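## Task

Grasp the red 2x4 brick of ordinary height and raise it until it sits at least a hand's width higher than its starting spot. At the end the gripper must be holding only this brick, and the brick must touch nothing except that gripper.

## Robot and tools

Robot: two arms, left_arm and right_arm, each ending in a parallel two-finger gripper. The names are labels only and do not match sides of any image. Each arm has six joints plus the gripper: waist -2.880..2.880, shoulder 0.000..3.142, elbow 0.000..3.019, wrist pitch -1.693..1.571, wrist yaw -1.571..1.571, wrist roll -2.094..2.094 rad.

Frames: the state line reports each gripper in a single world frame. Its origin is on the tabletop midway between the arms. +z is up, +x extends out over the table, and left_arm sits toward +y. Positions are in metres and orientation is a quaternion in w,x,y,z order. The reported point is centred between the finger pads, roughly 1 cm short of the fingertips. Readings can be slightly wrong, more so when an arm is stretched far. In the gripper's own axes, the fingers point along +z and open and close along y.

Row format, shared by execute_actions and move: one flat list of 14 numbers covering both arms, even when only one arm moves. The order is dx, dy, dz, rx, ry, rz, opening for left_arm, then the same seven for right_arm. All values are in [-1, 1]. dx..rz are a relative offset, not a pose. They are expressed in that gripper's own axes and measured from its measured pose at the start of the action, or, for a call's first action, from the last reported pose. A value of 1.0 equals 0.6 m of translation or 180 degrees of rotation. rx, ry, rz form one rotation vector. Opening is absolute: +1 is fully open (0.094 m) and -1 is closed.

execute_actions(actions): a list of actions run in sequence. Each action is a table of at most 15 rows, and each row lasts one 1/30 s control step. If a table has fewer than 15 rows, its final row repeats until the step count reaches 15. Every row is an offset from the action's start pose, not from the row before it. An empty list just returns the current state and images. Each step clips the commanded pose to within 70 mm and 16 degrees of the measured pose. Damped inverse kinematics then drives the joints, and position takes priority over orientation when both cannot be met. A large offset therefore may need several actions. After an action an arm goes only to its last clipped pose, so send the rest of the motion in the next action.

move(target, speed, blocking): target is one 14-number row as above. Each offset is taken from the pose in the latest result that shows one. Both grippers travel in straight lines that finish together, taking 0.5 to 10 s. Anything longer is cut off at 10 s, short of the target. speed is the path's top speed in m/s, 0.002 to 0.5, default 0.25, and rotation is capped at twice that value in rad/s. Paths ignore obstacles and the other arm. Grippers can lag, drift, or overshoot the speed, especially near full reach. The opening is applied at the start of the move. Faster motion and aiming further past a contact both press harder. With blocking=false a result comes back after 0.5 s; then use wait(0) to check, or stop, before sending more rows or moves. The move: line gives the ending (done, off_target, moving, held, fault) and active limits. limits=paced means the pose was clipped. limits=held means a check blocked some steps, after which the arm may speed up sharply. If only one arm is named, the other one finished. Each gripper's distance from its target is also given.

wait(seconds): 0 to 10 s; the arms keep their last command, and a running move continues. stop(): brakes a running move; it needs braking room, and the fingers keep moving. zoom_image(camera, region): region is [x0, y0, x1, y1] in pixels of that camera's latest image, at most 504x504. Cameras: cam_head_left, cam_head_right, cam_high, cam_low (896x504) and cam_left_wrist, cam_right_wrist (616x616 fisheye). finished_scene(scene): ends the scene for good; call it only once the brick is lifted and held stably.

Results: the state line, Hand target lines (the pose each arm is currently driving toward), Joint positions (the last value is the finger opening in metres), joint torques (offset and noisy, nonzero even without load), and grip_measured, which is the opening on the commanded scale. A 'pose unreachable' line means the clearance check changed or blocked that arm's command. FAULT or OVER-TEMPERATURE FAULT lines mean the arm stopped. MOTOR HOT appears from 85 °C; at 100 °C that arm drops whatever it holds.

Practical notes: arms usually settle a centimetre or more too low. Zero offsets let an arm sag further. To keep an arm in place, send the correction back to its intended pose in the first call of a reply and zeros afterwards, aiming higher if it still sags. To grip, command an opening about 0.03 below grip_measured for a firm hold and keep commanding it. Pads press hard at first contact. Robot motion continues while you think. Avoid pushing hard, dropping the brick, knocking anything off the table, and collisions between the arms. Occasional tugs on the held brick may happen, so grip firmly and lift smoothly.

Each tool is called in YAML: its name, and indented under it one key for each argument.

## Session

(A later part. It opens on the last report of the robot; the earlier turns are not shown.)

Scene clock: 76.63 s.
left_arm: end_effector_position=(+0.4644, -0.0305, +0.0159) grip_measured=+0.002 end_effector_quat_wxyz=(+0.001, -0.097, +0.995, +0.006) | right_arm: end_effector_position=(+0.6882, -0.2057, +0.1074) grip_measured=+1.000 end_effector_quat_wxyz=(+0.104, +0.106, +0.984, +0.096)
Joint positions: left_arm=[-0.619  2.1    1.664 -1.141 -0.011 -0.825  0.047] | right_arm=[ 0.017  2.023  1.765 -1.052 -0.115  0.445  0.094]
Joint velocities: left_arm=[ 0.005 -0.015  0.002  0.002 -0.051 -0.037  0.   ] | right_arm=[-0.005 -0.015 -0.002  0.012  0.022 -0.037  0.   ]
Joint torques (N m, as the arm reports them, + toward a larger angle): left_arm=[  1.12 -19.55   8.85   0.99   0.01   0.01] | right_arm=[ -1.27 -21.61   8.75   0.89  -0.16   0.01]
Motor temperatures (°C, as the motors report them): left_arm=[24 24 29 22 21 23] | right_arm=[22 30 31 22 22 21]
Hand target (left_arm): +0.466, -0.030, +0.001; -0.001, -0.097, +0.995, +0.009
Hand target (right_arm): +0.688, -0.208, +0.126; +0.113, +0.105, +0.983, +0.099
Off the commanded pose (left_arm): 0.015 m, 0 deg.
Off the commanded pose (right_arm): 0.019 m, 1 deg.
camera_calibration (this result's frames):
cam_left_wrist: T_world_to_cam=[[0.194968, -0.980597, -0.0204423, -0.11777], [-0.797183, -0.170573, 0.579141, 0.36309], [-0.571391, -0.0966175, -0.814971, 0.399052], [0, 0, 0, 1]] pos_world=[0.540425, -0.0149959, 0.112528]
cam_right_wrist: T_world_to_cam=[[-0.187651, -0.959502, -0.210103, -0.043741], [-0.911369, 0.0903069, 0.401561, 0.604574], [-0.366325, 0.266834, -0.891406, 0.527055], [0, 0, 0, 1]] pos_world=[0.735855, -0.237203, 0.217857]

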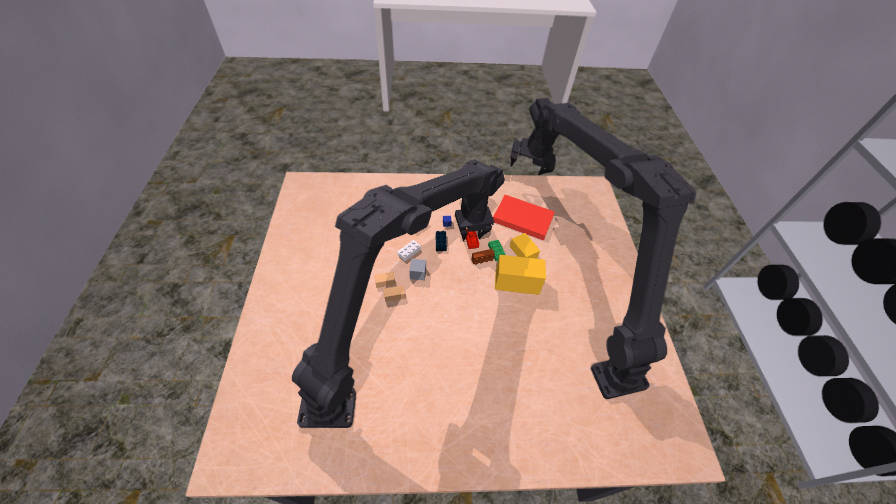

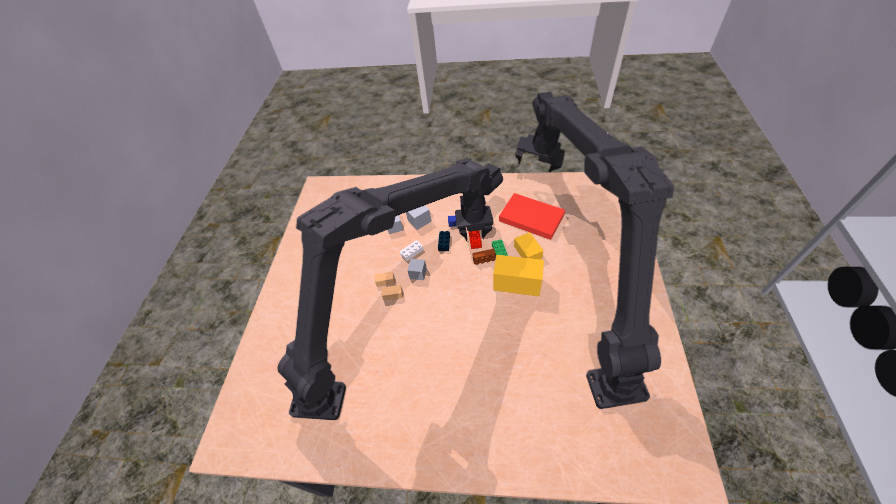

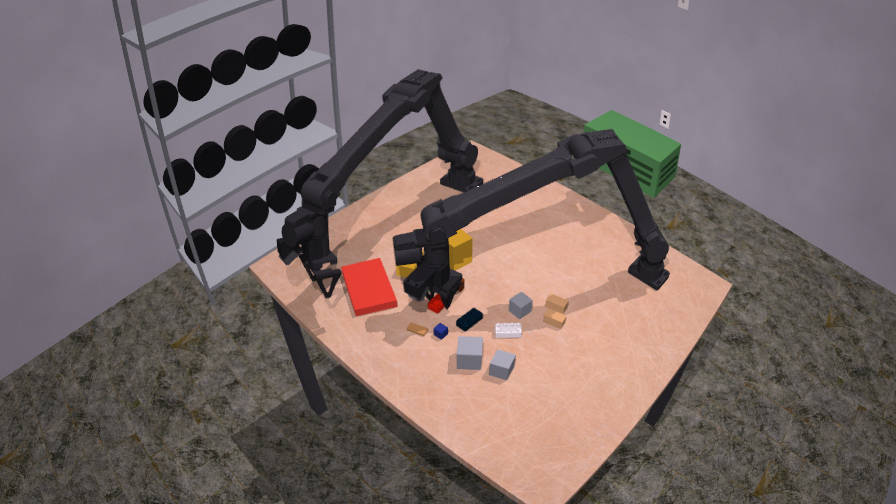

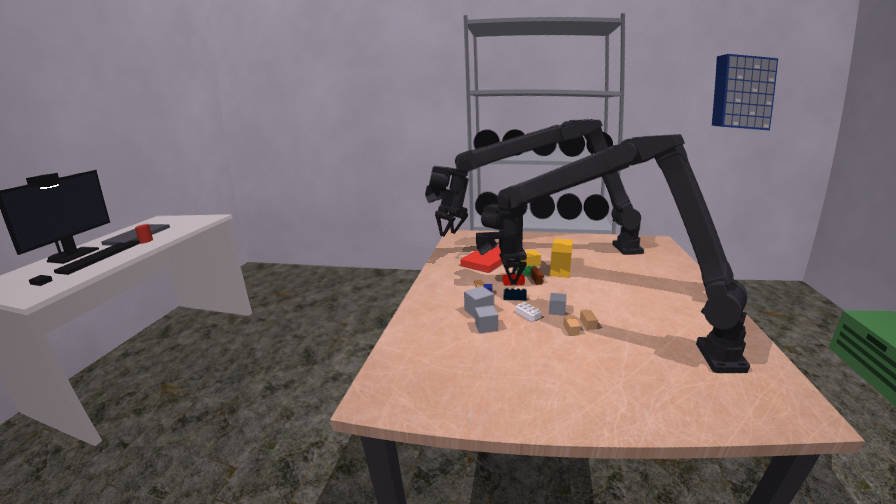

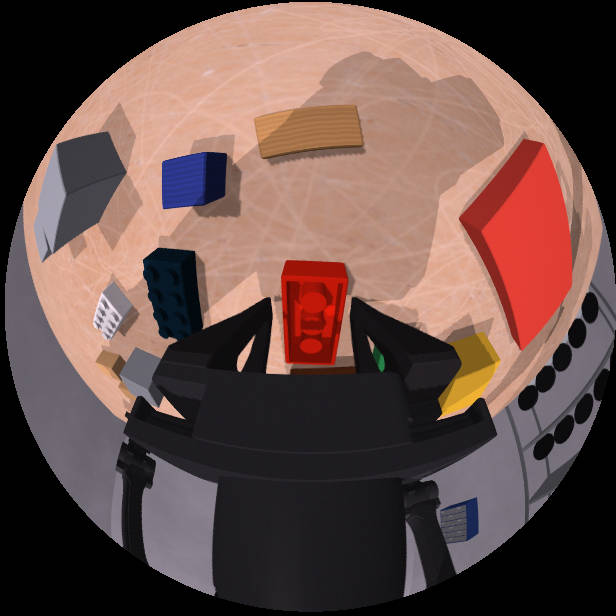

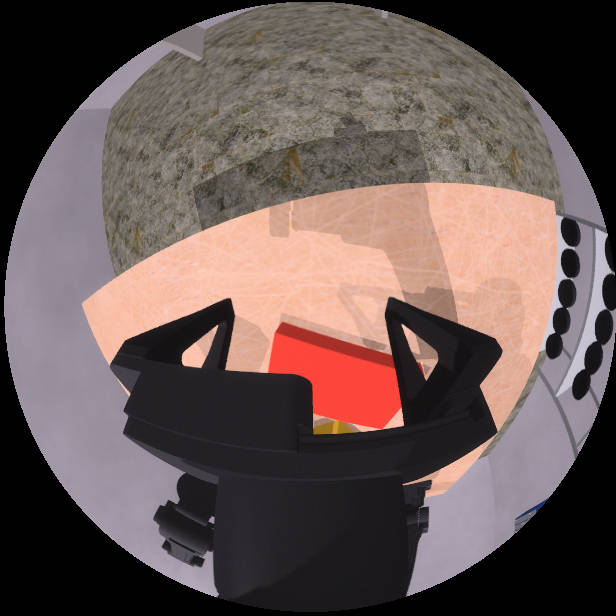

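execute_actions:
  actions:
    - [[0,0,0.02,0,0,0,-0.1,0,0,-0.03,0,-0.006,0,1],[0,0,0.02,0,0,0,-0.2,0,0,-0.03,0,-0.006,0,1],[0,0,0.02,0,0,0,-0.27,0,0,-0.03,0,-0.006,0,1],[0,0,0.02,0,0,0,-0.31,0,0,-0.03,0,-0.006,0,1],[0,0,0.02,0,0,0,-0.34,0,0,-0.03,0,-0.006,0,1],[0,0,0.02,0,0,0,-0.38,0,0,-0.03,0,-0.006,0,1]]

Scene clock: 90.77 s.
left_arm: end_effector_position=(+0.4630, -0.0295, +0.0130) grip_measured=-0.342 end_effector_quat_wxyz=(+0.001, -0.097, +0.995, +0.007) | right_arm: end_effector_position=(+0.6837, -0.2073, +0.1028) grip_measured=+1.000 end_effector_quat_wxyz=(+0.099, +0.107, +0.985, +0.092)
Joint positions: left_arm=[-0.619  2.1    1.655 -1.134 -0.011 -0.825  0.031] | right_arm=[ 0.017  2.021  1.751 -1.052 -0.111  0.445  0.094]
Joint velocities: left_arm=[-0.015 -0.005 -0.007  0.027  0.022 -0.007  0.   ] | right_arm=[-0.015 -0.005 -0.007 -0.017  0.022  0.022  0.   ]
Joint torques (N m, as the arm reports them, + toward a larger angle): left_arm=[  0.81 -20.41   8.66   0.91   0.02   0.  ] | right_arm=[ -1.1  -22.01   8.46   1.17   0.02   0.04]
Motor temperatures (°C, as the motors report them): left_arm=[24 24 28 22 21 23] | right_arm=[22 30 31 22 22 21]
Hand target (left_arm): +0.464, -0.030, +0.004; +0.001, -0.097, +0.995, +0.006
Hand target (right_arm): +0.684, -0.209, +0.124; +0.113, +0.107, +0.983, +0.095
Off the commanded pose (left_arm): 0.009 m, 0 deg.
Off the commanded pose (right_arm): 0.022 m, 2 deg.
camera_calibration (this result's frames):
cam_left_wrist: T_world_to_cam=[[0.194942, -0.980578, -0.0215641, -0.116521], [-0.796468, -0.171094, 0.57997, 0.363463], [-0.572395, -0.0958852, -0.814352, 0.396465], [0, 0, 0, 1]] pos_world=[0.539137, -0.0140566, 0.109552]
cam_right_wrist: T_world_to_cam=[[-0.190717, -0.960529, -0.202513, -0.0459513], [-0.906884, 0.0934359, 0.410891, 0.599149], [-0.37575, 0.26202, -0.888908, 0.526905], [0, 0, 0, 1]] pos_world=[0.73258, -0.238179, 0.21288]

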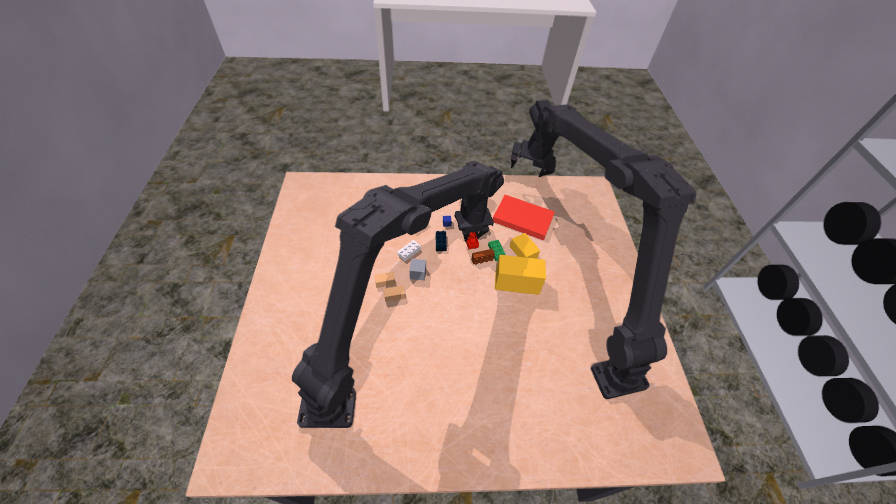

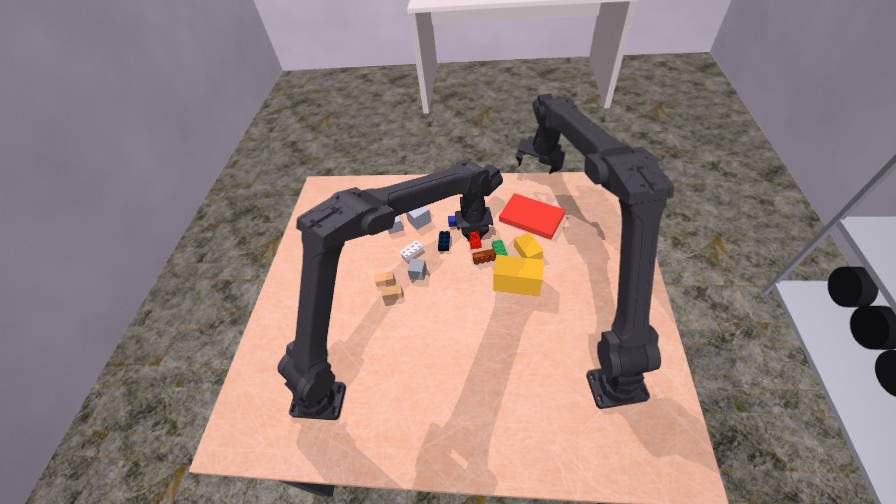

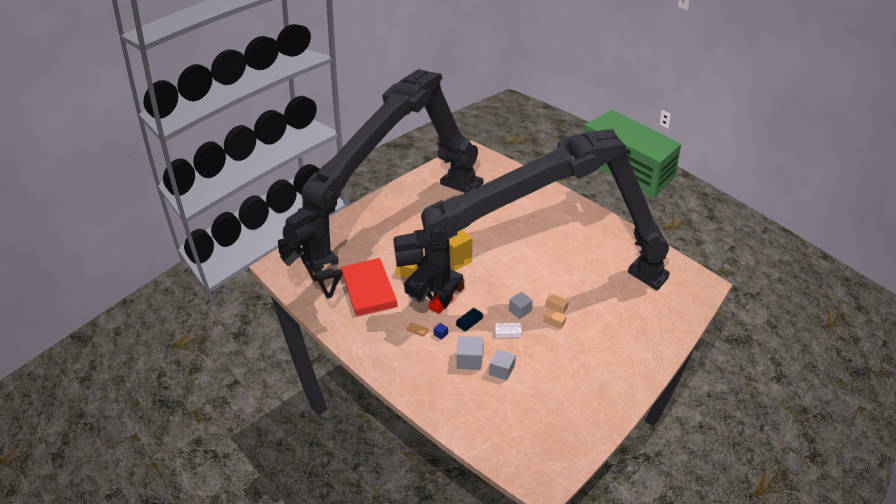

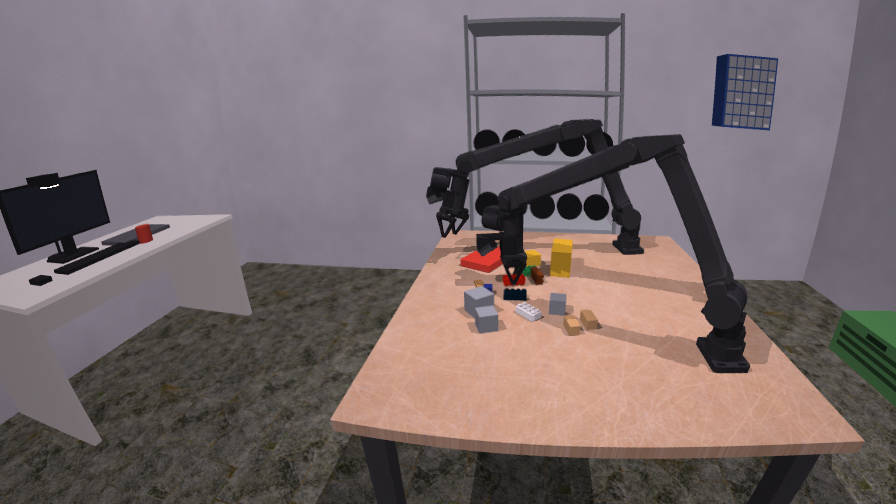

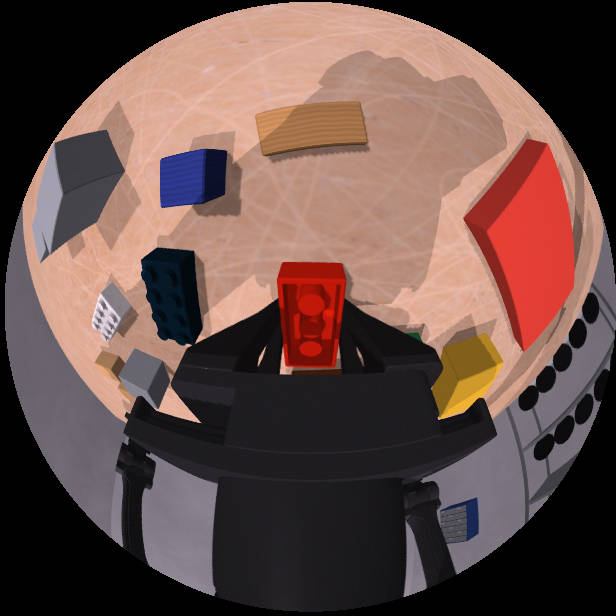

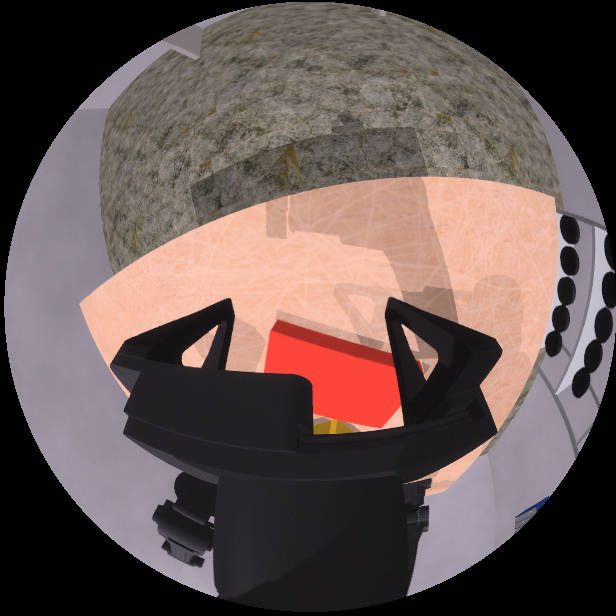

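move:
  target: [0,0,-0.28,0,0,0,-0.38,0,0,-0.035,0,0,0,1]
  speed: 0.2

Scene clock: 100.37 s.
left_arm: end_effector_position=(+0.4587, -0.0263, +0.1597) grip_measured=-0.342 end_effector_quat_wxyz=(-0.012, -0.097, +0.995, +0.018) | right_arm: end_effector_position=(+0.6776, -0.2086, +0.1013) grip_measured=+1.000 end_effector_quat_wxyz=(+0.087, +0.108, +0.986, +0.088)
Joint positions: left_arm=[-0.619  1.995  1.884 -1.502 -0.011 -0.825  0.031] | right_arm=[ 0.017  2.021  1.751 -1.079 -0.111  0.445  0.094]
Joint velocities: left_arm=[-0.005 -0.015 -0.002  0.002  0.022 -0.007  0.   ] | right_arm=[-0.005 -0.024 -0.007  0.007 -0.022  0.007  0.   ]
Joint torques (N m, as the arm reports them, + toward a larger angle): left_arm=[  0.78 -21.65  13.52  -0.41   0.01  -0.02] | right_arm=[ -1.28 -21.24   9.     0.8   -0.16   0.  ]
Motor temperatures (°C, as the motors report them): left_arm=[24 24 29 22 20 23] | right_arm=[22 30 31 22 22 21]
Hand target (left_arm): +0.464, -0.032, +0.181; +0.001, -0.097, +0.995, +0.007
Hand target (right_arm): +0.679, -0.211, +0.123; +0.099, +0.107, +0.985, +0.092
Off the commanded pose (left_arm): 0.022 m, 2 deg.
Off the commanded pose (right_arm): 0.022 m, 2 deg.
move: off_target (left_arm, right_arm)
camera_calibration (this result's frames):
cam_left_wrist: T_world_to_cam=[[0.194022, -0.979907, -0.0462257, -0.105055], [-0.780491, -0.182741, 0.597863, 0.264974], [-0.594298, -0.0799199, -0.800264, 0.522002], [0, 0, 0, 1]] pos_world=[0.537418, -0.0128037, 0.254465]
cam_right_wrist: T_world_to_cam=[[-0.195792, -0.961637, -0.192146, -0.0465487], [-0.896026, 0.0958067, 0.433542, 0.585179], [-0.398502, 0.257052, -0.880409, 0.537143], [0, 0, 0, 1]] pos_world=[0.729274, -0.238901, 0.210262]

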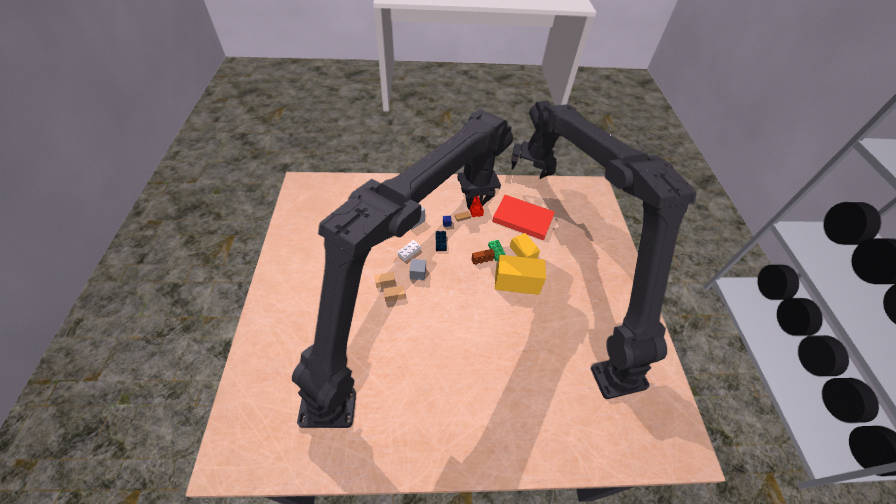

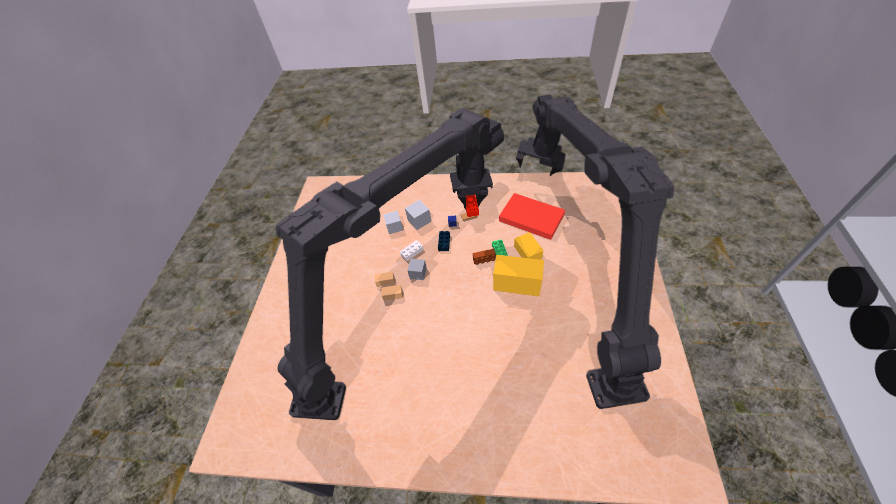

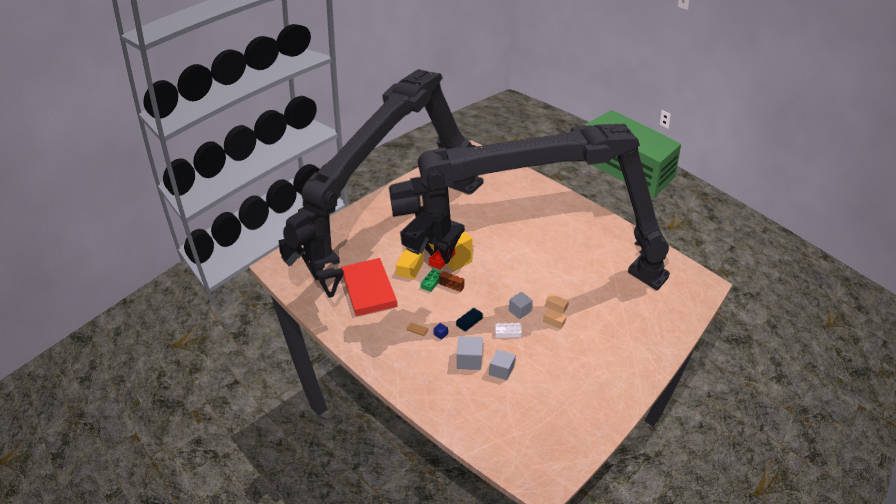

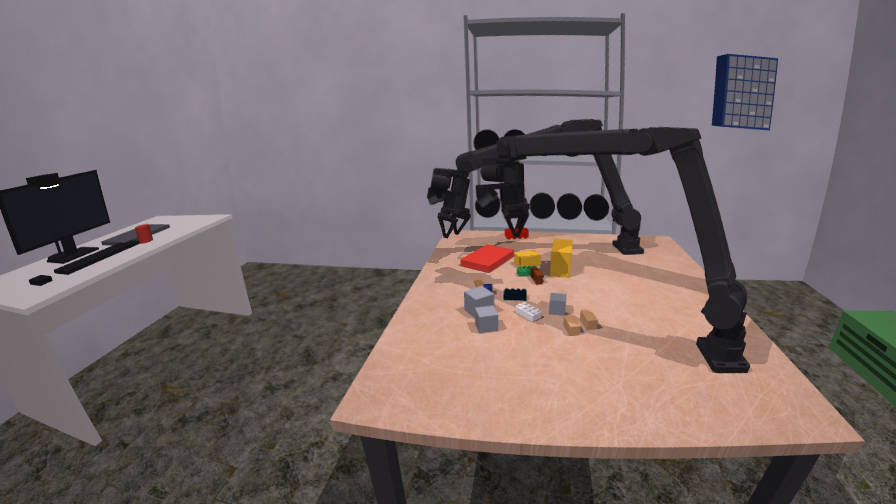

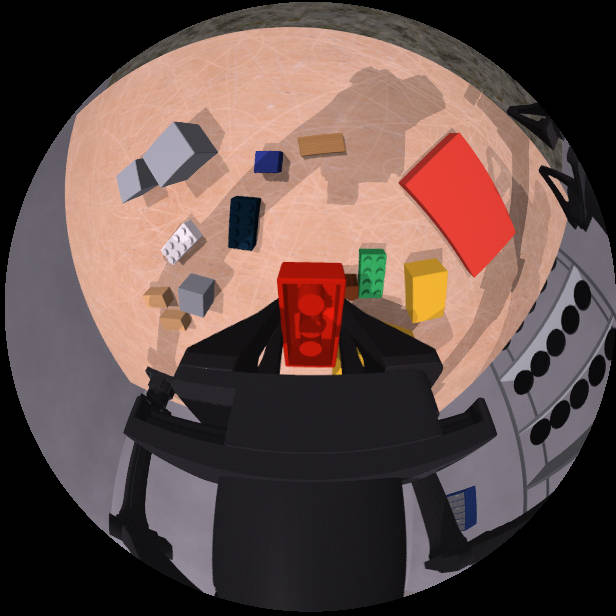

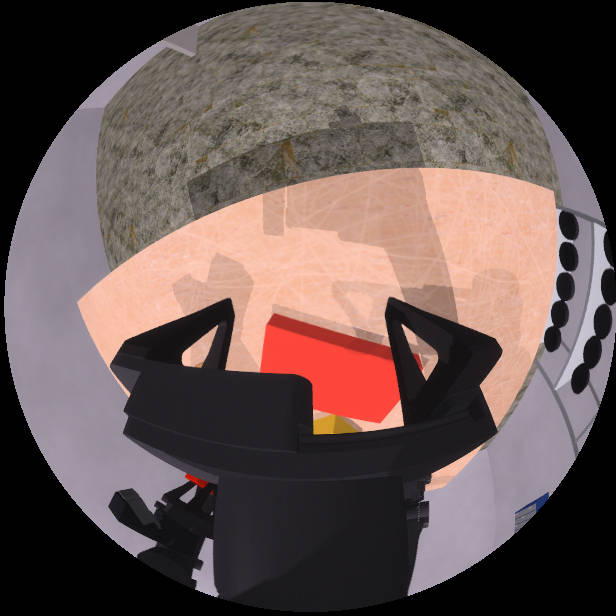

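finished_scene:
  scene: 2

The scene is finished: the task was done.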